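# Put cart bottle behind fridge bottle, close door

## Task

A bottle is already standing on one refrigerator shelf. Pick up the bottle that is on the cart and set it upright on that same shelf, straight behind the bottle already there. Afterwards close the refrigerator door completely. At the end both bottles must be upright, the cart must be resting on its wheels, and nothing may be held in place only by the robot. The task fails if a glass bottle drops any real distance, if the fridge door is swung open or closed violently, or if the robot tips over or ends up leaning.

## Robot and tools

Robot: TidyBot++, a mobile base 0.54 m long, 0.50 m wide and 0.38 m tall on four driven casters. It carries one seven-joint arm ending in a two-finger gripper. The shoulder sits 0.12 m ahead of the base centre and 0.68 m above the floor. Cameras are base_camera and wrist_camera; the wrist camera looks along the hand. The arm starts folded, hand pointing down, sticking out up to 0.08 m in front of the base, elbow up to 1.15 m high.

Frames: the base frame has its origin on the floor below the base centre, x forward, y to the left, z up. hand_pose is reported in this frame and marks the point halfway between the finger pads; its own z axis runs out along the fingers and the fingers close along its y axis. The odometry frame is the base frame as it was when the scene began. base_odometry counts wheel rotation only, so slip looks like travel; heading is positive to the left, within -3.142 to 3.142. base_tilt is in degrees, positive when leaning forward or to the right, with a fixed error of about 1 degree.

execute_actions: argument actions is a list holding one action or nothing (empty just reports state and images). An action may contain base, joints, speeds. base holds exactly one relative move, measured from where the base last reported itself: translate_m (metres, forward positive, -2 to 2), strafe_m (metres, left positive, -2 to 2) or rotate_rad (radians, counter-clockwise from above positive, -6.3 to 6.3). joints holds absolute targets in radians, keyed by name: joint_1_rad (any angle; turns the whole arm about vertical, positive is clockwise from above, opposite to heading), joint_2_rad shoulder -2.249 to 2.249, joint_3_rad (any angle; upper-arm twist), joint_4_rad elbow -2.579 to 2.579, joint_5_rad (any angle; forearm twist), joint_6_rad wrist -2.099 to 2.099, joint_7_rad (any angle; hand twist; hand down, positive is counter-clockwise from above, at 1.57 the fingers open left and right), and gripper_pos from 0 (open) to 1 (closed), finger gap roughly 85 x (1 - gripper_pos) mm. Done tolerances are 0.039 for joints 1 to 4, 0.056 for joints 5 to 7, 0.03 for the gripper. Unbounded joints take the short way; for bigger turns send steps below half a turn. speeds optionally lowers top speeds for that action: translate_m and strafe_m 0.05 to 0.5 m/s, rotate_rad 0.1 to 1.57 rad/s (the maxima are defaults). A base move needing over 8.667 s is refused; no action runs beyond 15 s. Any unknown key or out-of-range value rejects the whole call. Keys left out keep their previous targets and may still be pushing. cameras chooses images: omitted, null or ["all"] gives all, [] gives none.

Arm geometry: with joint_1_rad 0, joint_3_rad 3.14, joint_5_rad 0 (near the start), the arm moves in the vertical plane of base x. Tilt from vertical (forward positive): upper arm (0.42 m) = joint_2_rad; forearm (0.31 m) = joint_2_rad - joint_4_rad; hand (0.31 m, wrist to hand point) = that minus joint_6_rad. Forward reach from the shoulder is the sum of length x sin(tilt), height the sum of length x cos(tilt). A downward hand reaches at most about 0.94 m above the floor, and only near the base. Closed fingertips extend about 20 mm beyond the hand point.

wait: seconds from 0 to 10; commands nothing and returns the same report. zoom_image: camera plus region [x0, y0, x1, y1] in pixels of that camera's latest full image, top-left is (0, 0), at most 504 by 504. finished_scene: scene is the number of the scene being closed; irreversible, and its result states success and gives any following task.

Result lines: base_status and joint_status tell how each commanded motion finished: done, off_target (resting away from target, may still push), contact_stop or time_out (target dropped, holding in place), not_followed (a self-collision check withheld the arm targets; a cause: line explains; the gripper still moves). Base done only means wheels turned fully; a blocked base may report done while short. on_its_own lists uncommanded motion. motor_effort gives percent of maximum, peak in brackets; readings are noisy. joint_positions, hand_pose (can be 1 to 2 cm off; trust images), Motor temperatures, and a pictures line naming image order. Gripper at 1 reading done means it holds nothing; off_target means an object stopped it.

Corrections: friction and carried weight leave joints slightly short; resend each joint as last command plus (wanted minus read). While holding something, never command a joint to its current reading, since the arm sinks.

Dangers: ARM HIT means a hard collision with the base or itself; nothing prevents hitting the base. A torque sensor at its limit (104.5 N m for joints 1 to 4, 51.3 for 5 to 7; warnings at 56.7 and 29.4) freezes the arm and gripper for 10 s and skips the rest of the call while the base continues. Motors heat while loaded, even as you think: MOTOR HOT from 60 °C, and at 75 °C an OVER-TEMPERATURE FAULT lets the arm sag, with limit_stop_at_motor_heat in joint_status; resend targets. The robot can tip if the arm snags something about 0.8 m or higher while driving, or if a raised hand is pushed or pulled sideways; retract the arm or back away to recover. Move the fridge door gently, keep the glass bottle low and secure, do not drive into the cart or fridge, and release everything before finishing. Loose objects may occasionally get nudged.

Each tool is called after "Request:" as name(argument=value, ...) on one line, values as JSON.

## Session

Request:
execute_actions(actions=[])

Scene clock: 0.00 s.
Motor temperatures (°C, as the motors report them): [27 27 26 31 35 32 27]
base_odometry: x=+0.000 y=+0.000 heading=+0.000 (m, m, rad; odometry frame)
base_tilt: forward=+0.0 right=+0.4 (deg)
base_status: not commanded
joint_positions: joint_1_rad=+0.027 joint_2_rad=-0.399 joint_3_rad=+3.087 joint_4_rad=-2.544 joint_5_rad=+0.028 joint_6_rad=-0.837 joint_7_rad=+1.584 gripper_pos=+0.000
joint_status: not commanded
motor_effort: joint_1_rad=-1 joint_2_rad=-2 joint_3_rad=+2 joint_4_rad=+21 joint_5_rad=+1 joint_6_rad=+3 joint_7_rad=-1 (%)
hand_pose: x=+0.2684 y=-0.0034 z=+0.5913 quat_wxyz=(+0.021, +0.996, +0.028, +0.079) (m; base frame)
pictures: base_camera, wrist_camera
Images, in order (width x height): base_camera 644x364, wrist_camera 644x476.

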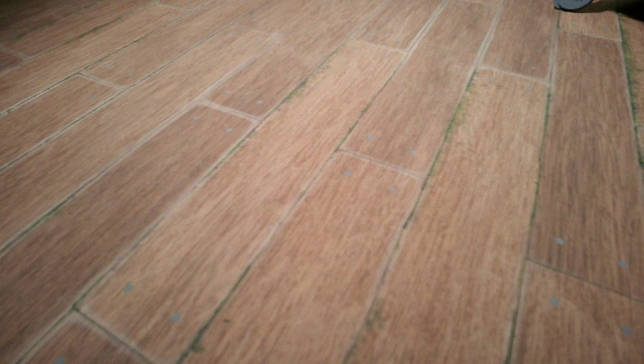

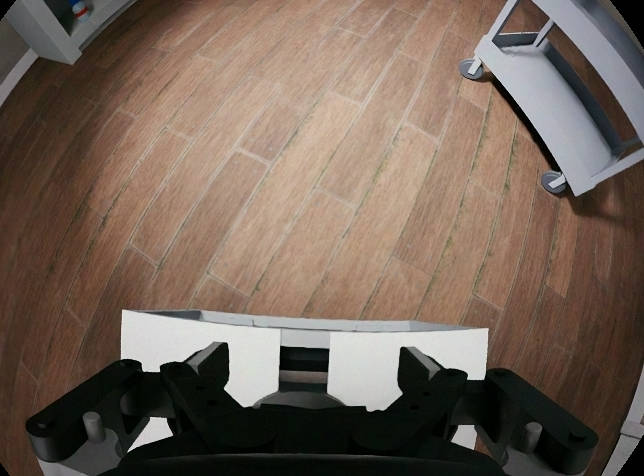

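Request:
execute_actions(actions=[{"joints":{"joint_6_rad":0.3}}])

Scene clock: 1.67 s.
Motor temperatures (°C, as the motors report them): [27 27 26 31 35 32 27]
base_odometry: x=+0.000 y=+0.000 heading=+0.000 (m, m, rad; odometry frame)
base_tilt: forward=+0.0 right=+0.4 (deg)
base_status: not commanded
joint_positions: joint_1_rad=+0.027 joint_2_rad=-0.399 joint_3_rad=+3.087 joint_4_rad=-2.544 joint_5_rad=+0.028 joint_6_rad=+0.302 joint_7_rad=+1.584 gripper_pos=+0.000
joint_status: all done
motor_effort: joint_1_rad=-1(1) joint_2_rad=-6(6) joint_3_rad=+1(2) joint_4_rad=+22(22) joint_5_rad=+1(1) joint_6_rad=+8(9) joint_7_rad=+0(0) (%)
hand_pose: x=+0.5185 y=+0.0163 z=+0.8147 quat_wxyz=(+0.010, +0.796, +0.034, +0.604) (m; base frame)
pictures: base_camera, wrist_camera
Images, in order (width x height): base_camera 644x364, wrist_camera 644x476.

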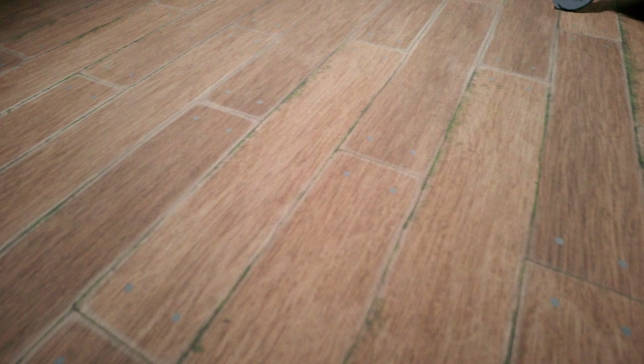

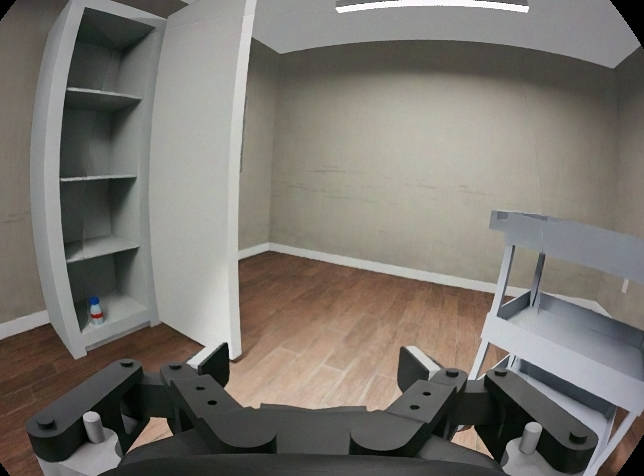

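Request:
execute_actions(actions=[{"base":{"rotate_rad":-1.0},"joints":{"joint_1_rad":0,"joint_3_rad":3.14,"joint_5_rad":0,"joint_4_rad":-1.9,"joint_6_rad":-0.6}}])

Scene clock: 4.07 s.
Motor temperatures (°C, as the motors report them): [27 27 26 31 35 32 27]
base_odometry: x=+0.000 y=+0.000 heading=-1.000 (m, m, rad; odometry frame)
base_tilt: forward=+0.0 right=+0.3 (deg)
base_status: done
joint_positions: joint_1_rad=+0.016 joint_2_rad=-0.399 joint_3_rad=+3.120 joint_4_rad=-1.918 joint_5_rad=+0.028 joint_6_rad=-0.581 joint_7_rad=+1.584 gripper_pos=+0.000
joint_status: all done
motor_effort: joint_1_rad=-1(2) joint_2_rad=-8(9) joint_3_rad=+1(2) joint_4_rad=+24(24) joint_5_rad=+0(0) joint_6_rad=+7(7) joint_7_rad=-1(1) (%)
hand_pose: x=+0.5378 y=+0.0000 z=+0.9287 quat_wxyz=(+0.018, +0.867, +0.016, +0.497) (m; base frame)
pictures: base_camera, wrist_camera
Images, in order (width x height): base_camera 644x364, wrist_camera 644x476.

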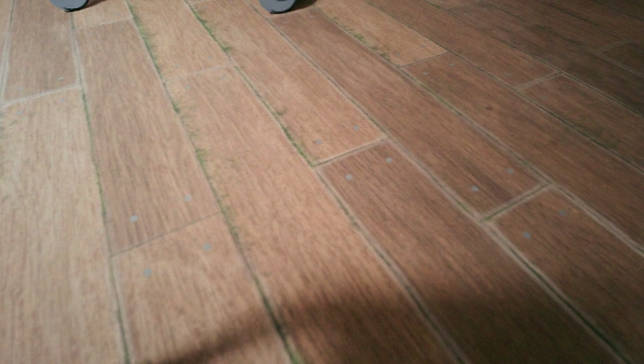

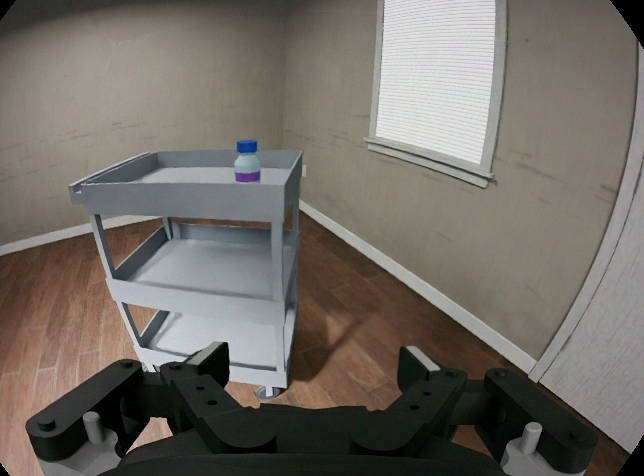

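Request:
execute_actions(actions=[{"base":{"strafe_m":0.15}}])

Request:
execute_actions(actions=[{"base":{"translate_m":0.2},"joints":{"joint_4_rad":-1.7,"joint_6_rad":-0.8}}])

Scene clock: 5.80 s.
Motor temperatures (°C, as the motors report them): [27 27 26 31 35 32 27]
base_odometry: x=+0.126 y=+0.081 heading=-1.001 (m, m, rad; odometry frame)
base_tilt: forward=+0.0 right=+0.3 (deg)
base_status: done
joint_positions: joint_1_rad=+0.013 joint_2_rad=-0.399 joint_3_rad=+3.123 joint_4_rad=-1.918 joint_5_rad=+0.028 joint_6_rad=-0.581 joint_7_rad=+1.584 gripper_pos=+0.000
joint_status: not commanded
motor_effort: joint_1_rad=+0(0) joint_2_rad=-8(8) joint_3_rad=+1(3) joint_4_rad=+24(24) joint_5_rad=+1(1) joint_6_rad=+7(7) joint_7_rad=+0(0) (%)
hand_pose: x=+0.5378 y=+0.0002 z=+0.9287 quat_wxyz=(+0.018, +0.867, +0.016, +0.497) (m; base frame)
pictures: base_camera, wrist_camera
Images, in order (width x height): base_camera 644x364, wrist_camera 644x476.

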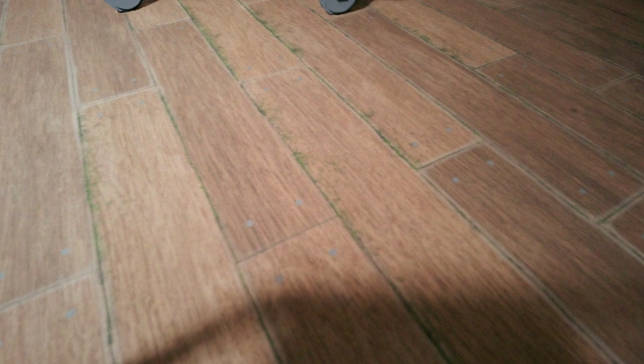

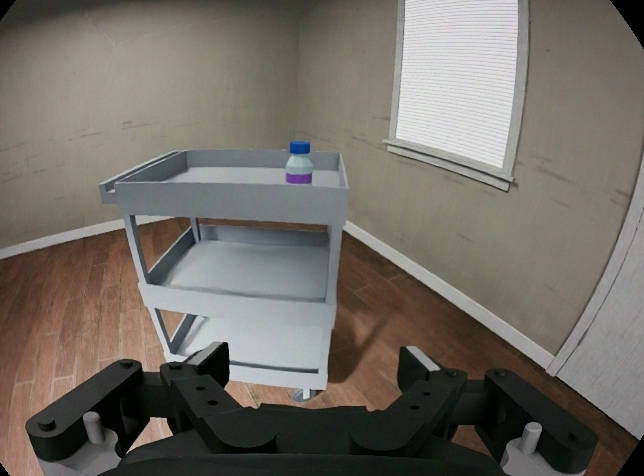

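Scene clock: 7.43 s.
Motor temperatures (°C, as the motors report them): [27 27 26 31 35 32 27]
base_odometry: x=+0.234 y=-0.087 heading=-1.000 (m, m, rad; odometry frame)
base_tilt: forward=+0.0 right=+0.3 (deg)
base_status: done
joint_positions: joint_1_rad=+0.013 joint_2_rad=-0.396 joint_3_rad=+3.123 joint_4_rad=-1.714 joint_5_rad=+0.028 joint_6_rad=-0.780 joint_7_rad=+1.584 gripper_pos=+0.000
joint_status: all done
motor_effort: joint_1_rad=-1(1) joint_2_rad=-7(10) joint_3_rad=+1(2) joint_4_rad=+24(25) joint_5_rad=+1(0) joint_6_rad=+7(7) joint_7_rad=+0(1) (%)
hand_pose: x=+0.5299 y=-0.0007 z=+0.9916 quat_wxyz=(+0.019, +0.867, +0.013, +0.498) (m; base frame)
pictures: base_camera, wrist_camera
Images, in order (width x height): base_camera 644x364, wrist_camera 644x476.

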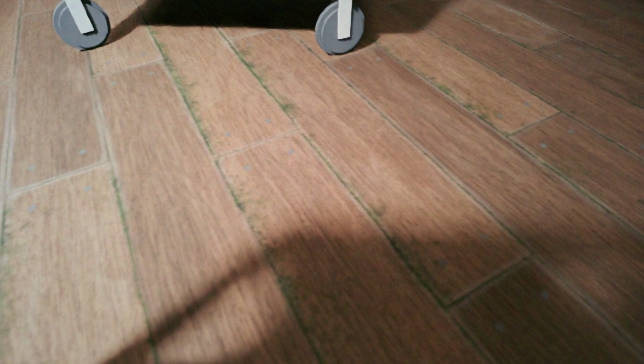

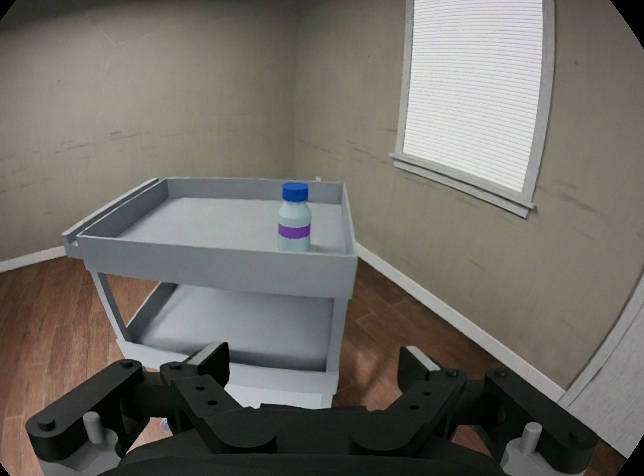

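Request:
execute_actions(actions=[{"base":{"strafe_m":0.05}}], cameras=[])

Request:
execute_actions(actions=[{"base":{"translate_m":0.28}}])

Scene clock: 8.83 s.
Motor temperatures (°C, as the motors report them): [27 27 26 31 35 32 27]
base_odometry: x=+0.277 y=-0.060 heading=-1.001 (m, m, rad; odometry frame)
base_tilt: forward=+0.0 right=+0.4 (deg)
base_status: done
joint_positions: joint_1_rad=+0.011 joint_2_rad=-0.396 joint_3_rad=+3.124 joint_4_rad=-1.714 joint_5_rad=+0.028 joint_6_rad=-0.781 joint_7_rad=+1.584 gripper_pos=+0.000
joint_status: not commanded
motor_effort: joint_1_rad=-1(2) joint_2_rad=-7(8) joint_3_rad=+1(3) joint_4_rad=+24(24) joint_5_rad=+1(2) joint_6_rad=+7(6) joint_7_rad=+0(0) (%)
hand_pose: x=+0.5298 y=-0.0008 z=+0.9913 quat_wxyz=(+0.018, +0.867, +0.013, +0.497) (m; base frame)
pictures: none
No camera images: the call's "cameras" was empty. Leave "cameras" out to get every camera's image.

Scene clock: 10.70 s.
Motor temperatures (°C, as the motors report them): [27 27 26 31 35 32 27]
base_odometry: x=+0.428 y=-0.296 heading=-1.000 (m, m, rad; odometry frame)
base_tilt: forward=+0.0 right=+0.3 (deg)
base_status: done
joint_positions: joint_1_rad=+0.011 joint_2_rad=-0.393 joint_3_rad=+3.124 joint_4_rad=-1.714 joint_5_rad=+0.028 joint_6_rad=-0.784 joint_7_rad=+1.584 gripper_pos=+0.000
joint_status: not commanded
motor_effort: joint_1_rad=-1(1) joint_2_rad=-8(10) joint_3_rad=+1(1) joint_4_rad=+23(25) joint_5_rad=+1(1) joint_6_rad=+7(8) joint_7_rad=+0(0) (%)
hand_pose: x=+0.5302 y=-0.0008 z=+0.9897 quat_wxyz=(+0.018, +0.869, +0.013, +0.495) (m; base frame)
pictures: base_camera, wrist_camera
Images, in order (width x height): base_camera 644x364, wrist_camera 644x476.

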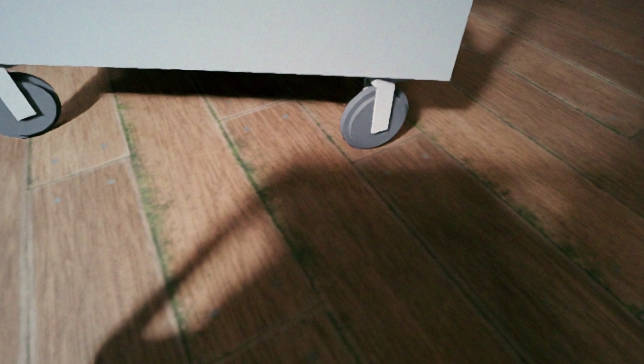

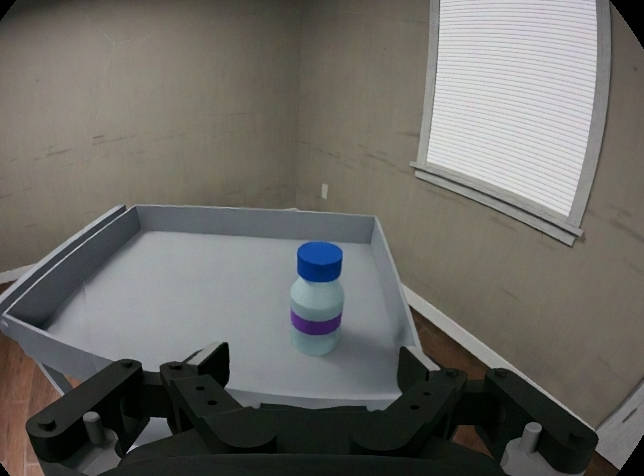

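Request:
execute_actions(actions=[{"base":{"translate_m":0.12},"speeds":{"translate_m":0.1},"joints":{"joint_4_rad":-2.0,"joint_6_rad":-0.49}}])

Scene clock: 12.97 s.
Motor temperatures (°C, as the motors report them): [27 27 26 31 35 32 27]
base_odometry: x=+0.493 y=-0.397 heading=-1.000 (m, m, rad; odometry frame)
base_tilt: forward=+0.0 right=+0.4 (deg)
base_status: done
joint_positions: joint_1_rad=+0.011 joint_2_rad=-0.398 joint_3_rad=+3.124 joint_4_rad=-1.985 joint_5_rad=+0.028 joint_6_rad=-0.508 joint_7_rad=+1.584 gripper_pos=+0.000
joint_status: all done
motor_effort: joint_1_rad=-1(1) joint_2_rad=-8(11) joint_3_rad=+1(2) joint_4_rad=+24(26) joint_5_rad=+1(1) joint_6_rad=+7(7) joint_7_rad=+0(0) (%)
hand_pose: x=+0.5396 y=+0.0006 z=+0.9088 quat_wxyz=(+0.017, +0.866, +0.017, +0.500) (m; base frame)
pictures: base_camera, wrist_camera
Images, in order (width x height): base_camera 644x364, wrist_camera 644x476.

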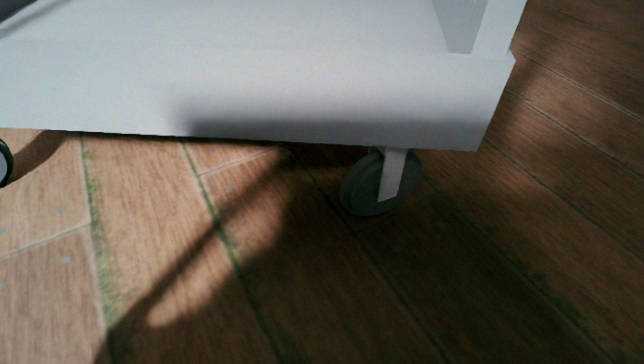

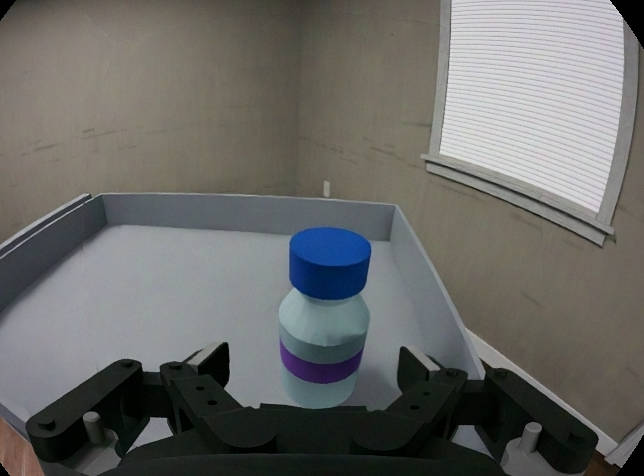

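Request:
execute_actions(actions=[{"base":{"strafe_m":-0.011}}], cameras=[])

Request:
execute_actions(actions=[{"base":{"translate_m":0.07},"speeds":{"translate_m":0.08}}])

Scene clock: 13.90 s.
Motor temperatures (°C, as the motors report them): [27 27 26 31 35 32 27]
base_odometry: x=+0.484 y=-0.403 heading=-1.000 (m, m, rad; odometry frame)
base_tilt: forward=+0.0 right=+0.3 (deg)
base_status: done
joint_positions: joint_1_rad=+0.011 joint_2_rad=-0.398 joint_3_rad=+3.126 joint_4_rad=-1.985 joint_5_rad=+0.028 joint_6_rad=-0.508 joint_7_rad=+1.584 gripper_pos=+0.000
joint_status: not commanded
motor_effort: joint_1_rad=-1(0) joint_2_rad=-8(9) joint_3_rad=+1(3) joint_4_rad=+24(25) joint_5_rad=+1(2) joint_6_rad=+7(7) joint_7_rad=+0(0) (%)
hand_pose: x=+0.5397 y=-0.0002 z=+0.9089 quat_wxyz=(+0.017, +0.866, +0.016, +0.500) (m; base frame)
pictures: none
No camera images: the call's "cameras" was empty. Leave "cameras" out to get every camera's image.

Scene clock: 15.30 s.
Motor temperatures (°C, as the motors report them): [27 27 26 31 35 32 27]
base_odometry: x=+0.522 y=-0.462 heading=-1.000 (m, m, rad; odometry frame)
base_tilt: forward=+0.1 right=+0.3 (deg)
base_status: done
joint_positions: joint_1_rad=+0.011 joint_2_rad=-0.398 joint_3_rad=+3.126 joint_4_rad=-1.985 joint_5_rad=+0.028 joint_6_rad=-0.508 joint_7_rad=+1.584 gripper_pos=+0.000
joint_status: not commanded
motor_effort: joint_1_rad=-1(0) joint_2_rad=-8(10) joint_3_rad=+1(2) joint_4_rad=+24(25) joint_5_rad=+1(1) joint_6_rad=+7(7) joint_7_rad=+0(0) (%)
hand_pose: x=+0.5397 y=-0.0002 z=+0.9090 quat_wxyz=(+0.017, +0.866, +0.016, +0.500) (m; base frame)
pictures: base_camera, wrist_camera
Images, in order (width x height): base_camera 644x364, wrist_camera 644x476.

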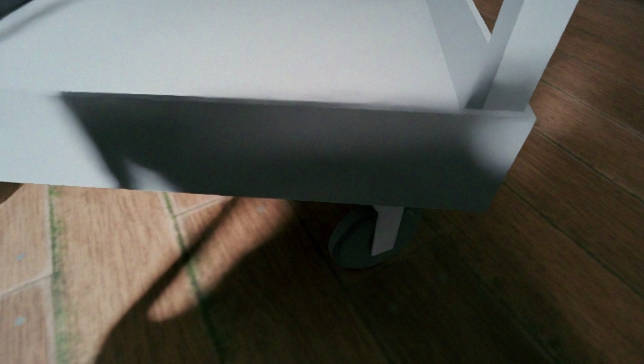

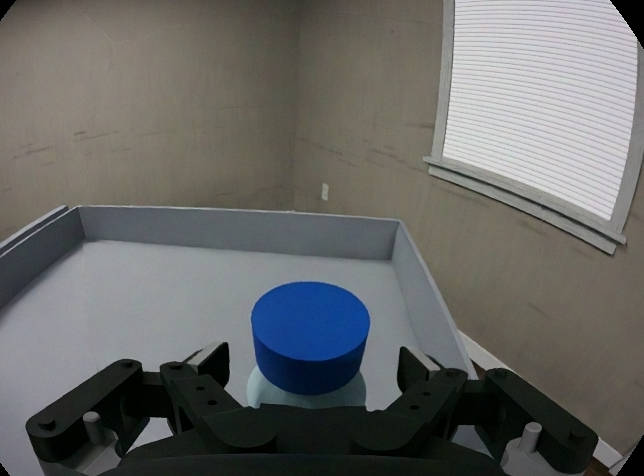

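Request:
execute_actions(actions=[{"base":{"translate_m":0.015},"joints":{"joint_4_rad":-1.945}}], cameras=[])

Request:
execute_actions(actions=[{"joints":{"gripper_pos":1}}], cameras=["wrist_camera"])

Scene clock: 16.47 s.
Motor temperatures (°C, as the motors report them): [27 27 26 31 35 32 27]
base_odometry: x=+0.530 y=-0.475 heading=-1.000 (m, m, rad; odometry frame)
base_tilt: forward=+0.0 right=+0.4 (deg)
base_status: done
joint_positions: joint_1_rad=+0.011 joint_2_rad=-0.396 joint_3_rad=+3.126 joint_4_rad=-1.955 joint_5_rad=+0.028 joint_6_rad=-0.507 joint_7_rad=+1.584 gripper_pos=+0.000
joint_status: all done
motor_effort: joint_1_rad=-1(1) joint_2_rad=-8(11) joint_3_rad=+1(2) joint_4_rad=+24(25) joint_5_rad=+1(1) joint_6_rad=+7(8) joint_7_rad=-1(0) (%)
hand_pose: x=+0.5448 y=-0.0001 z=+0.9255 quat_wxyz=(+0.017, +0.859, +0.016, +0.512) (m; base frame)
pictures: none
No camera images: the call's "cameras" was empty. Leave "cameras" out to get every camera's image.

Scene clock: 17.57 s.
Motor temperatures (°C, as the motors report them): [27 27 26 31 35 32 27]
base_odometry: x=+0.530 y=-0.475 heading=-1.000 (m, m, rad; odometry frame)
base_tilt: forward=+0.0 right=+0.4 (deg)
base_status: not commanded
joint_positions: joint_1_rad=+0.011 joint_2_rad=-0.396 joint_3_rad=+3.126 joint_4_rad=-1.955 joint_5_rad=+0.027 joint_6_rad=-0.506 joint_7_rad=+1.584 gripper_pos=+0.428
joint_status: gripper_pos off_target (ended at +0.428, target +1.000)
motor_effort: joint_1_rad=-1(0) joint_2_rad=-8(8) joint_3_rad=+2(3) joint_4_rad=+24(25) joint_5_rad=+1(2) joint_6_rad=+7(8) joint_7_rad=-1(1) (%)
hand_pose: x=+0.5450 y=+0.0000 z=+0.9260 quat_wxyz=(+0.017, +0.858, +0.016, +0.512) (m; base frame)
pictures: wrist_camera
Images, in order (width x height): wrist_camera 644x476.

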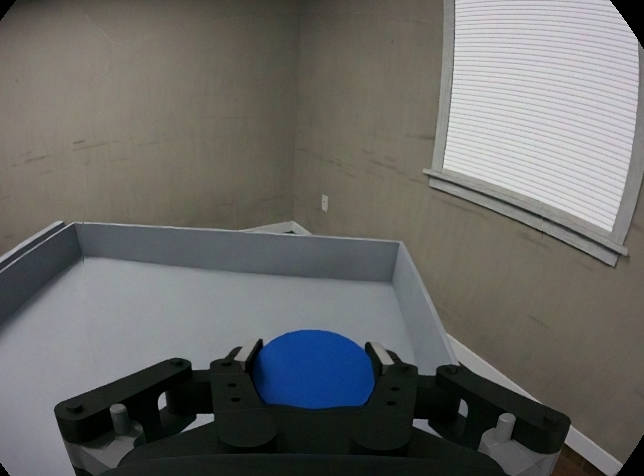

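Request:
execute_actions(actions=[{"joints":{"joint_4_rad":-1.5,"joint_6_rad":-0.95}}], cameras=["wrist_camera"])

Request:
execute_actions(actions=[{"base":{"translate_m":-0.4},"speeds":{"translate_m":0.3}}], cameras=[])

Request:
execute_actions(actions=[{"base":{"rotate_rad":2.2},"speeds":{"rotate_rad":0.8}}])

Scene clock: 19.73 s.
Motor temperatures (°C, as the motors report them): [27 27 26 31 35 32 27]
base_odometry: x=+0.530 y=-0.475 heading=-1.000 (m, m, rad; odometry frame)
base_tilt: forward=+0.0 right=+0.3 (deg)
base_status: not commanded
joint_positions: joint_1_rad=+0.011 joint_2_rad=-0.389 joint_3_rad=+3.126 joint_4_rad=-1.534 joint_5_rad=+0.027 joint_6_rad=-0.946 joint_7_rad=+1.584 gripper_pos=+0.428
joint_status: all done
motor_effort: joint_1_rad=-1(1) joint_2_rad=-9(12) joint_3_rad=+1(1) joint_4_rad=+26(30) joint_5_rad=+1(1) joint_6_rad=+9(10) joint_7_rad=+0(1) (%)
hand_pose: x=+0.5158 y=-0.0022 z=+1.0457 quat_wxyz=(+0.019, +0.865, +0.010, +0.501) (m; base frame)
pictures: wrist_camera
Images, in order (width x height): wrist_camera 644x476.

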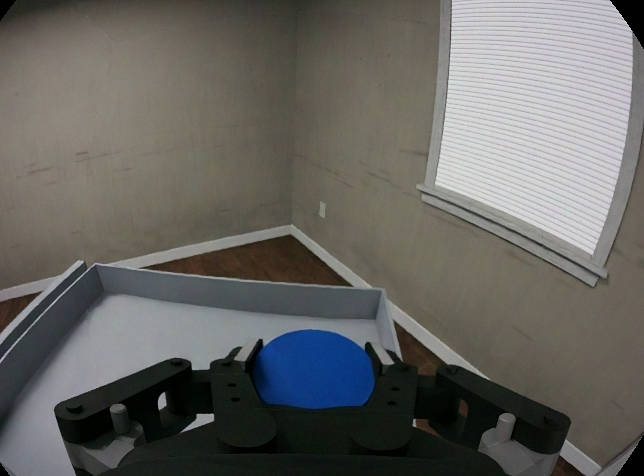

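Scene clock: 22.07 s.
Motor temperatures (°C, as the motors report them): [27 27 26 31 35 32 27]
base_odometry: x=+0.313 y=-0.139 heading=-1.000 (m, m, rad; odometry frame)
base_tilt: forward=+0.0 right=+0.3 (deg)
base_status: done
joint_positions: joint_1_rad=+0.010 joint_2_rad=-0.389 joint_3_rad=+3.126 joint_4_rad=-1.534 joint_5_rad=+0.026 joint_6_rad=-0.950 joint_7_rad=+1.584 gripper_pos=+0.428
joint_status: not commanded
motor_effort: joint_1_rad=-1(0) joint_2_rad=-9(12) joint_3_rad=+1(4) joint_4_rad=+26(27) joint_5_rad=+0(2) joint_6_rad=+9(10) joint_7_rad=-1(0) (%)
hand_pose: x=+0.5150 y=-0.0016 z=+1.0454 quat_wxyz=(+0.018, +0.866, +0.010, +0.500) (m; base frame)
pictures: none
No camera images: the call's "cameras" was empty. Leave "cameras" out to get every camera's image.

Scene clock: 25.60 s.
Motor temperatures (°C, as the motors report them): [27 27 26 31 35 32 27]
base_odometry: x=+0.313 y=-0.138 heading=+1.200 (m, m, rad; odometry frame)
base_tilt: forward=+0.0 right=+0.3 (deg)
base_status: done
joint_positions: joint_1_rad=+0.009 joint_2_rad=-0.389 joint_3_rad=+3.127 joint_4_rad=-1.534 joint_5_rad=+0.026 joint_6_rad=-0.950 joint_7_rad=+1.584 gripper_pos=+0.428
joint_status: not commanded
motor_effort: joint_1_rad=-1(2) joint_2_rad=-9(10) joint_3_rad=+1(3) joint_4_rad=+26(26) joint_5_rad=+1(2) joint_6_rad=+8(9) joint_7_rad=+0(0) (%)
hand_pose: x=+0.5150 y=-0.0015 z=+1.0454 quat_wxyz=(+0.017, +0.866, +0.010, +0.500) (m; base frame)
pictures: base_camera, wrist_camera
Images, in order (width x height): base_camera 644x364, wrist_camera 644x476.

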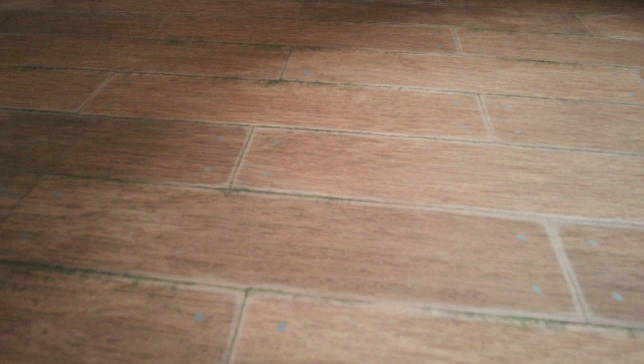

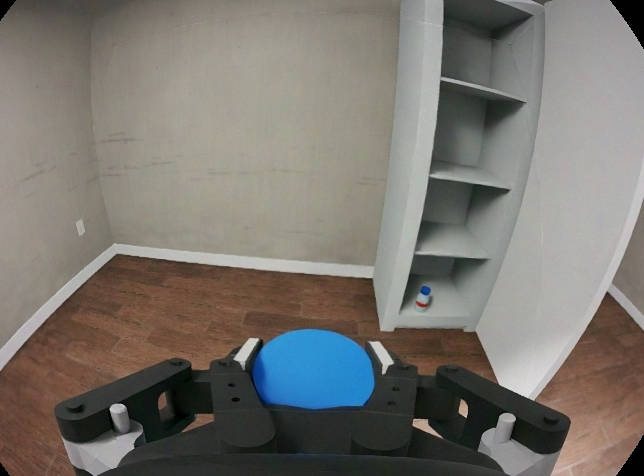

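Request:
execute_actions(actions=[{"base":{"rotate_rad":-0.1},"joints":{"joint_2_rad":0.45,"joint_4_rad":-1.45,"joint_6_rad":-0.15}}], cameras=[])

Request:
execute_actions(actions=[{"base":{"strafe_m":-0.42},"speeds":{"strafe_m":0.3},"joints":{"joint_2_rad":1.3,"joint_4_rad":-1.4,"joint_6_rad":0.65}}])

Scene clock: 28.37 s.
Motor temperatures (°C, as the motors report them): [27 27 26 31 35 32 27]
base_odometry: x=+0.313 y=-0.138 heading=+1.100 (m, m, rad; odometry frame)
base_tilt: forward=+0.0 right=+0.4 (deg)
base_status: done
joint_positions: joint_1_rad=+0.008 joint_2_rad=+0.477 joint_3_rad=+3.132 joint_4_rad=-1.488 joint_5_rad=+0.026 joint_6_rad=-0.184 joint_7_rad=+1.584 gripper_pos=+0.428
joint_status: all done
motor_effort: joint_1_rad=-1(2) joint_2_rad=-46(48) joint_3_rad=+0(3) joint_4_rad=+26(28) joint_5_rad=+1(2) joint_6_rad=+9(10) joint_7_rad=-1(0) (%)
hand_pose: x=+0.8632 y=-0.0001 z=+0.7652 quat_wxyz=(+0.009, +0.879, +0.015, +0.476) (m; base frame)
pictures: none
No camera images: the call's "cameras" was empty. Leave "cameras" out to get every camera's image.

Scene clock: 30.73 s.
Motor temperatures (°C, as the motors report them): [27 27 26 31 35 32 27]
base_odometry: x=+0.688 y=-0.329 heading=+1.101 (m, m, rad; odometry frame)
base_tilt: forward=+0.0 right=+0.4 (deg)
base_status: done
joint_positions: joint_1_rad=+0.005 joint_2_rad=+1.325 joint_3_rad=+3.132 joint_4_rad=-1.430 joint_5_rad=+0.026 joint_6_rad=+0.617 joint_7_rad=+1.584 gripper_pos=+0.428
joint_status: all done
motor_effort: joint_1_rad=+0(4) joint_2_rad=-56(62) joint_3_rad=+0(3) joint_4_rad=+15(27) joint_5_rad=+1(1) joint_6_rad=+9(9) joint_7_rad=+0(0) (%)
hand_pose: x=+0.9079 y=+0.0073 z=+0.3258 quat_wxyz=(-0.002, +0.877, +0.015, +0.481) (m; base frame)
pictures: base_camera, wrist_camera
Images, in order (width x height): base_camera 644x364, wrist_camera 644x476.

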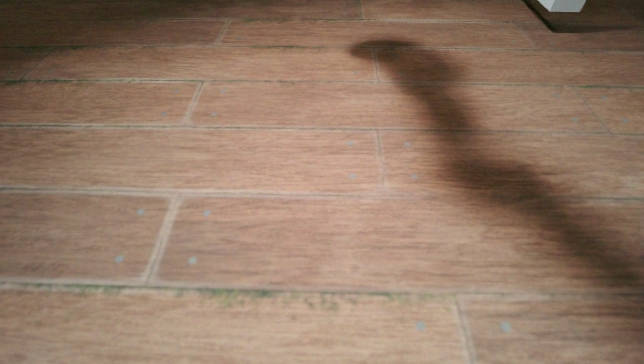

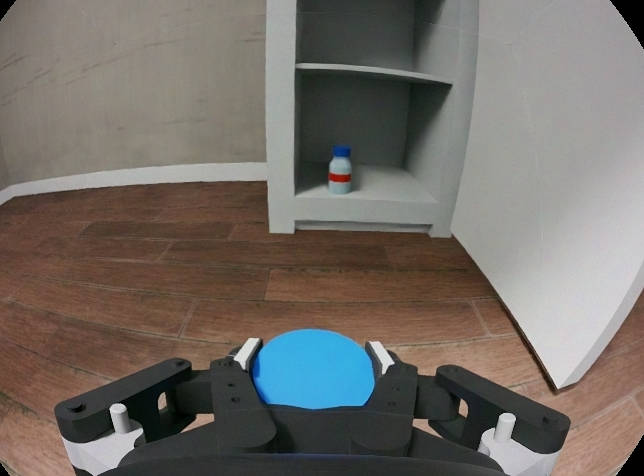

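Request:
execute_actions(actions=[{"base":{"rotate_rad":-0.03},"joints":{"joint_2_rad":1.37,"joint_6_rad":0.79}}], cameras=[])

Request:
execute_actions(actions=[{"base":{"strafe_m":-0.15},"speeds":{"strafe_m":0.3}}], cameras=[])

Request:
execute_actions(actions=[{"base":{"translate_m":0.45},"speeds":{"translate_m":0.3}}])

Scene clock: 32.27 s.
Motor temperatures (°C, as the motors report them): [27 28 26 31 35 32 27]
base_odometry: x=+0.688 y=-0.329 heading=+1.071 (m, m, rad; odometry frame)
base_tilt: forward=+0.0 right=+0.3 (deg)
base_status: done
joint_positions: joint_1_rad=+0.007 joint_2_rad=+1.393 joint_3_rad=+3.132 joint_4_rad=-1.428 joint_5_rad=+0.026 joint_6_rad=+0.760 joint_7_rad=+1.584 gripper_pos=+0.428
joint_status: all done
motor_effort: joint_1_rad=+0(4) joint_2_rad=-57(58) joint_3_rad=+0(2) joint_4_rad=+14(16) joint_5_rad=+1(0) joint_6_rad=+9(10) joint_7_rad=-1(0) (%)
hand_pose: x=+0.9065 y=+0.0061 z=+0.3113 quat_wxyz=(-0.002, +0.858, +0.014, +0.514) (m; base frame)
pictures: none
No camera images: the call's "cameras" was empty. Leave "cameras" out to get every camera's image.

Scene clock: 33.83 s.
Motor temperatures (°C, as the motors report them): [27 28 26 31 35 32 27]
base_odometry: x=+0.820 y=-0.401 heading=+1.071 (m, m, rad; odometry frame)
base_tilt: forward=+0.1 right=+0.4 (deg)
base_status: done
joint_positions: joint_1_rad=+0.009 joint_2_rad=+1.393 joint_3_rad=+3.134 joint_4_rad=-1.428 joint_5_rad=+0.025 joint_6_rad=+0.760 joint_7_rad=+1.584 gripper_pos=+0.428
joint_status: not commanded
motor_effort: joint_1_rad=-1(6) joint_2_rad=-57(59) joint_3_rad=+0(2) joint_4_rad=+14(15) joint_5_rad=+1(1) joint_6_rad=+9(9) joint_7_rad=-1(1) (%)
hand_pose: x=+0.9068 y=+0.0037 z=+0.3113 quat_wxyz=(-0.001, +0.858, +0.013, +0.514) (m; base frame)
pictures: none
No camera images: the call's "cameras" was empty. Leave "cameras" out to get every camera's image.

Scene clock: 36.30 s.
Motor temperatures (°C, as the motors report them): [27 28 26 31 35 32 27]
base_odometry: x=+1.036 y=-0.006 heading=+1.070 (m, m, rad; odometry frame)
base_tilt: forward=+0.1 right=+0.4 (deg)
base_status: done
joint_positions: joint_1_rad=+0.009 joint_2_rad=+1.393 joint_3_rad=+3.134 joint_4_rad=-1.424 joint_5_rad=+0.025 joint_6_rad=+0.760 joint_7_rad=+1.584 gripper_pos=+0.428
joint_status: not commanded
motor_effort: joint_1_rad=-1(0) joint_2_rad=-56(58) joint_3_rad=+0(0) joint_4_rad=+14(16) joint_5_rad=+1(1) joint_6_rad=+9(10) joint_7_rad=+0(0) (%)
hand_pose: x=+0.9084 y=+0.0037 z=+0.3126 quat_wxyz=(-0.001, +0.857, +0.013, +0.516) (m; base frame)
pictures: base_camera, wrist_camera
Images, in order (width x height): base_camera 644x364, wrist_camera 644x476.

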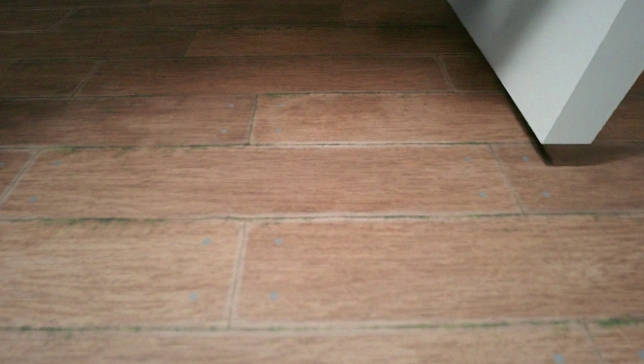

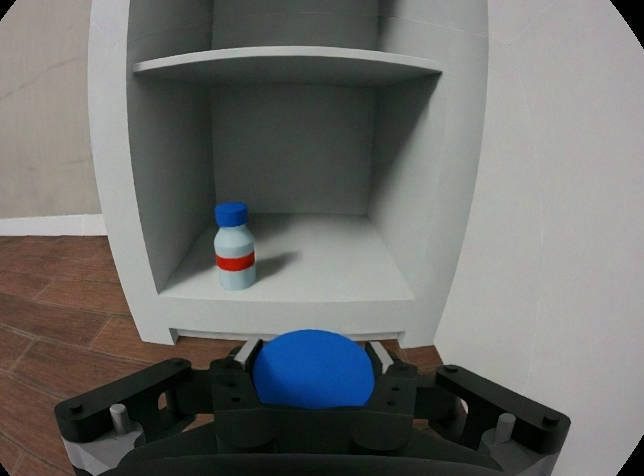

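Request:
execute_actions(actions=[{"base":{"strafe_m":0.025}}], cameras=[])

Request:
execute_actions(actions=[{"base":{"translate_m":0.25},"speeds":{"translate_m":0.2}}])

Scene clock: 37.57 s.
Motor temperatures (°C, as the motors report them): [27 28 26 31 35 32 27]
base_odometry: x=+1.014 y=+0.006 heading=+1.070 (m, m, rad; odometry frame)
base_tilt: forward=+0.0 right=+0.3 (deg)
base_status: done
joint_positions: joint_1_rad=-0.004 joint_2_rad=+1.393 joint_3_rad=+3.134 joint_4_rad=-1.424 joint_5_rad=+0.025 joint_6_rad=+0.760 joint_7_rad=+1.584 gripper_pos=+0.428
joint_status: not commanded
motor_effort: joint_1_rad=+0(4) joint_2_rad=-56(56) joint_3_rad=+0(2) joint_4_rad=+14(15) joint_5_rad=+1(2) joint_6_rad=+9(9) joint_7_rad=+0(0) (%)
hand_pose: x=+0.9083 y=+0.0134 z=+0.3126 quat_wxyz=(-0.004, +0.856, +0.018, +0.516) (m; base frame)
pictures: none
No camera images: the call's "cameras" was empty. Leave "cameras" out to get every camera's image.

Scene clock: 39.57 s.
Motor temperatures (°C, as the motors report them): [27 28 26 31 35 32 27]
base_odometry: x=+1.134 y=+0.226 heading=+1.070 (m, m, rad; odometry frame)
base_tilt: forward=+0.0 right=+0.3 (deg)
base_status: done
joint_positions: joint_1_rad=-0.004 joint_2_rad=+1.394 joint_3_rad=+3.134 joint_4_rad=-1.423 joint_5_rad=+0.025 joint_6_rad=+0.760 joint_7_rad=+1.584 gripper_pos=+0.428
joint_status: not commanded
motor_effort: joint_1_rad=-1(1) joint_2_rad=-56(59) joint_3_rad=+0(0) joint_4_rad=+14(16) joint_5_rad=+1(1) joint_6_rad=+10(10) joint_7_rad=-1(0) (%)
hand_pose: x=+0.9087 y=+0.0134 z=+0.3128 quat_wxyz=(-0.004, +0.856, +0.018, +0.516) (m; base frame)
pictures: base_camera, wrist_camera
Images, in order (width x height): base_camera 644x364, wrist_camera 644x476.

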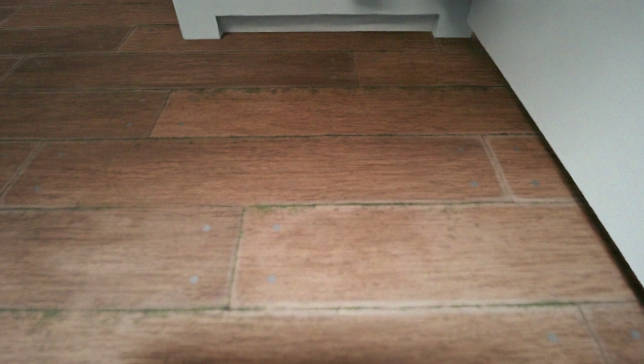

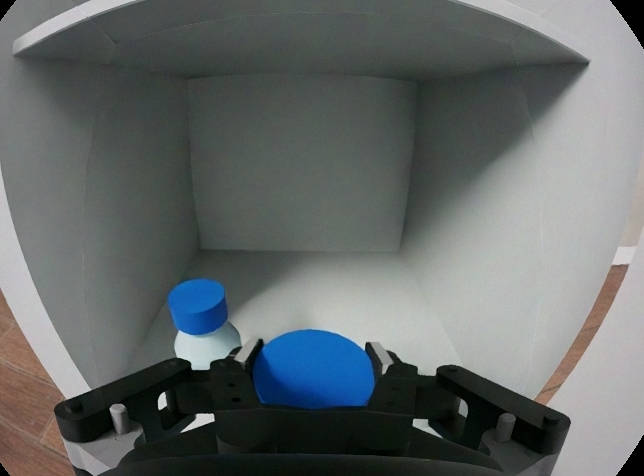

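Request:
execute_actions(actions=[{"base":{"translate_m":0.22},"speeds":{"translate_m":0.12}}])

Request:
execute_actions(actions=[{"base":{"strafe_m":0.10},"speeds":{"strafe_m":0.08}}])

Request:
execute_actions(actions=[{"joints":{"joint_2_rad":1.44,"joint_6_rad":0.86}}])

Scene clock: 42.27 s.
Motor temperatures (°C, as the motors report them): [27 28 26 31 35 32 27]
base_odometry: x=+1.239 y=+0.419 heading=+1.071 (m, m, rad; odometry frame)
base_tilt: forward=+0.0 right=+0.3 (deg)
base_status: done
joint_positions: joint_1_rad=-0.004 joint_2_rad=+1.394 joint_3_rad=+3.134 joint_4_rad=-1.422 joint_5_rad=+0.025 joint_6_rad=+0.760 joint_7_rad=+1.584 gripper_pos=+0.428
joint_status: not commanded
motor_effort: joint_1_rad=-1(1) joint_2_rad=-57(58) joint_3_rad=+0(1) joint_4_rad=+15(16) joint_5_rad=+1(0) joint_6_rad=+10(10) joint_7_rad=-1(0) (%)
hand_pose: x=+0.9092 y=+0.0134 z=+0.3132 quat_wxyz=(-0.004, +0.856, +0.018, +0.517) (m; base frame)
pictures: base_camera, wrist_camera
Images, in order (width x height): base_camera 644x364, wrist_camera 644x476.

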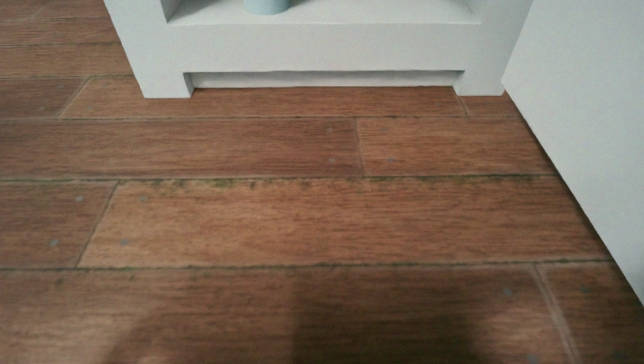

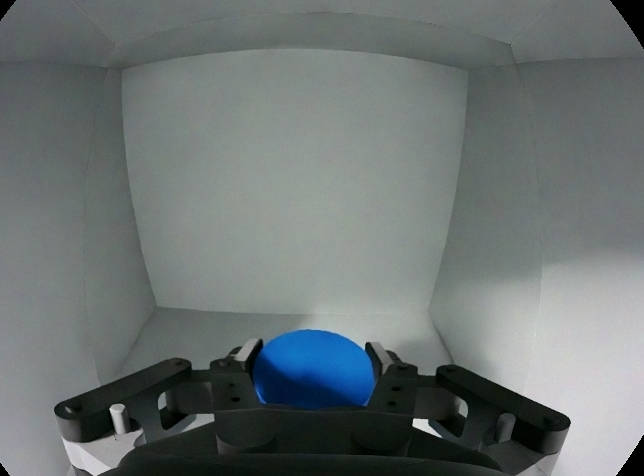

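Scene clock: 44.00 s.
Motor temperatures (°C, as the motors report them): [27 28 26 31 35 32 27]
base_odometry: x=+1.151 y=+0.467 heading=+1.071 (m, m, rad; odometry frame)
base_tilt: forward=+0.0 right=+0.3 (deg)
base_status: done
joint_positions: joint_1_rad=-0.004 joint_2_rad=+1.394 joint_3_rad=+3.134 joint_4_rad=-1.422 joint_5_rad=+0.025 joint_6_rad=+0.760 joint_7_rad=+1.584 gripper_pos=+0.428
joint_status: not commanded
motor_effort: joint_1_rad=+0(3) joint_2_rad=-57(57) joint_3_rad=+0(2) joint_4_rad=+14(15) joint_5_rad=+1(0) joint_6_rad=+9(10) joint_7_rad=+0(1) (%)
hand_pose: x=+0.9092 y=+0.0134 z=+0.3132 quat_wxyz=(-0.004, +0.856, +0.018, +0.517) (m; base frame)
pictures: base_camera, wrist_camera
Images, in order (width x height): base_camera 644x364, wrist_camera 644x476.

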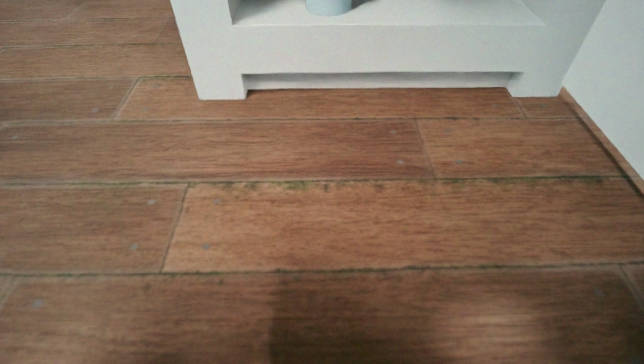

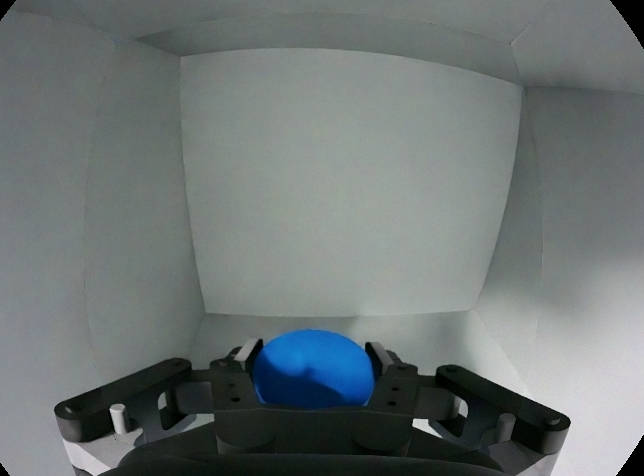

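Scene clock: 44.97 s.
Motor temperatures (°C, as the motors report them): [27 28 26 31 35 32 27]
base_odometry: x=+1.151 y=+0.467 heading=+1.071 (m, m, rad; odometry frame)
base_tilt: forward=+0.0 right=+0.4 (deg)
base_status: not commanded
joint_positions: joint_1_rad=-0.004 joint_2_rad=+1.466 joint_3_rad=+3.134 joint_4_rad=-1.422 joint_5_rad=+0.025 joint_6_rad=+0.826 joint_7_rad=+1.584 gripper_pos=+0.428
joint_status: all done
motor_effort: joint_1_rad=-1(0) joint_2_rad=-55(58) joint_3_rad=+0(0) joint_4_rad=+13(14) joint_5_rad=+1(1) joint_6_rad=+10(10) joint_7_rad=-1(1) (%)
hand_pose: x=+0.8906 y=+0.0135 z=+0.2746 quat_wxyz=(-0.004, +0.858, +0.017, +0.514) (m; base frame)
pictures: base_camera, wrist_camera
Images, in order (width x height): base_camera 644x364, wrist_camera 644x476.

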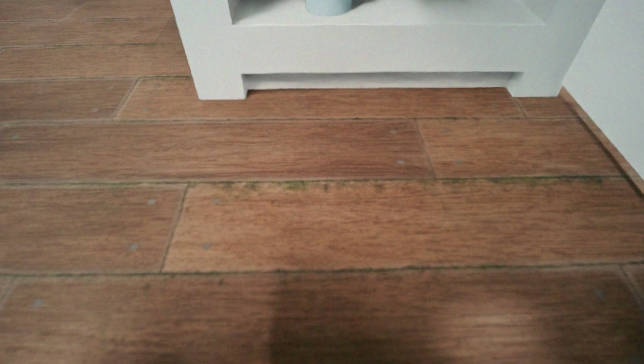

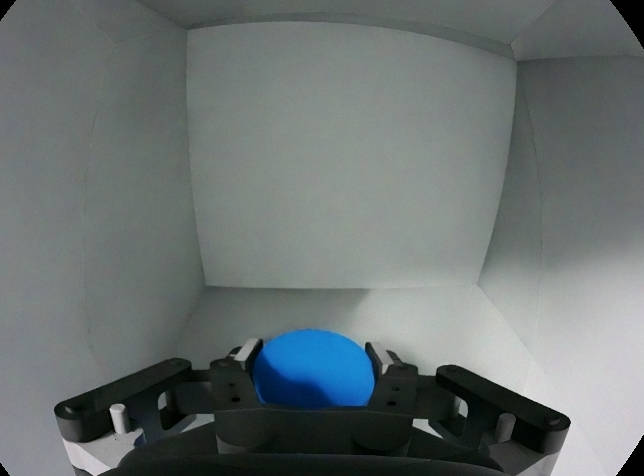

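Request:
execute_actions(actions=[{"base":{"translate_m":0.025},"joints":{"joint_2_rad":1.475,"joint_6_rad":0.895}}])

Scene clock: 45.90 s.
Motor temperatures (°C, as the motors report them): [27 28 26 31 35 32 27]
base_odometry: x=+1.163 y=+0.489 heading=+1.071 (m, m, rad; odometry frame)
base_tilt: forward=+0.1 right=+0.3 (deg)
base_status: done
joint_positions: joint_1_rad=-0.004 joint_2_rad=+1.491 joint_3_rad=+3.134 joint_4_rad=-1.421 joint_5_rad=+0.025 joint_6_rad=+0.861 joint_7_rad=+1.584 gripper_pos=+0.428
joint_status: all done
motor_effort: joint_1_rad=-1(0) joint_2_rad=-55(57) joint_3_rad=+0(1) joint_4_rad=+12(15) joint_5_rad=+1(0) joint_6_rad=+9(10) joint_7_rad=-1(1) (%)
hand_pose: x=+0.8859 y=+0.0136 z=+0.2657 quat_wxyz=(-0.005, +0.855, +0.017, +0.519) (m; base frame)
pictures: base_camera, wrist_camera
Images, in order (width x height): base_camera 644x364, wrist_camera 644x476.

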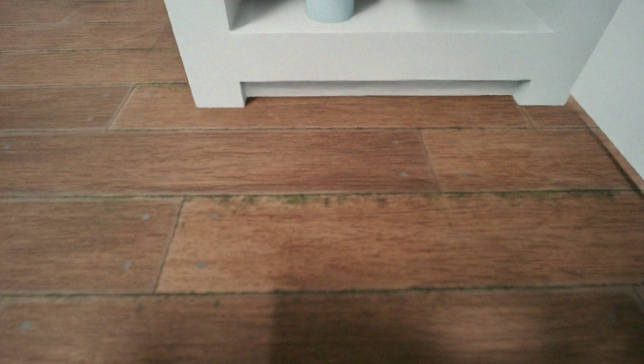

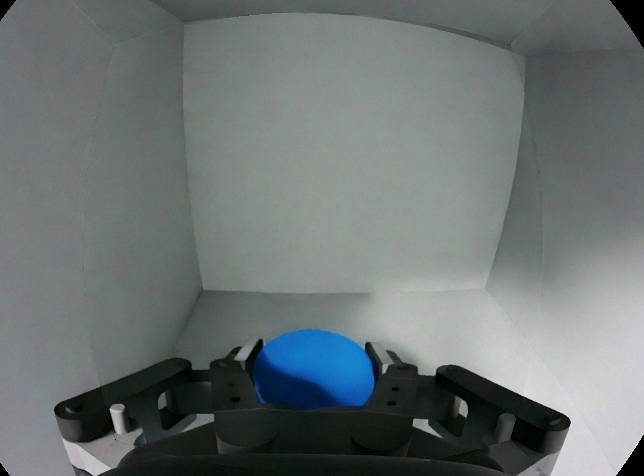

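Request:
execute_actions(actions=[{"joints":{"joint_2_rad":1.50}}], cameras=[])

Scene clock: 46.73 s.
Motor temperatures (°C, as the motors report them): [27 28 26 31 35 32 27]
base_odometry: x=+1.163 y=+0.489 heading=+1.071 (m, m, rad; odometry frame)
base_tilt: forward=+0.0 right=+0.4 (deg)
base_status: not commanded
joint_positions: joint_1_rad=-0.004 joint_2_rad=+1.496 joint_3_rad=+3.134 joint_4_rad=-1.420 joint_5_rad=+0.025 joint_6_rad=+0.870 joint_7_rad=+1.584 gripper_pos=+0.428
joint_status: all done
motor_effort: joint_1_rad=+0(1) joint_2_rad=-52(55) joint_3_rad=+0(0) joint_4_rad=+12(13) joint_5_rad=+1(1) joint_6_rad=+8(9) joint_7_rad=-1(0) (%)
hand_pose: x=+0.8854 y=+0.0136 z=+0.2643 quat_wxyz=(-0.005, +0.854, +0.017, +0.521) (m; base frame)
pictures: none
No camera images: the call's "cameras" was empty. Leave "cameras" out to get every camera's image.


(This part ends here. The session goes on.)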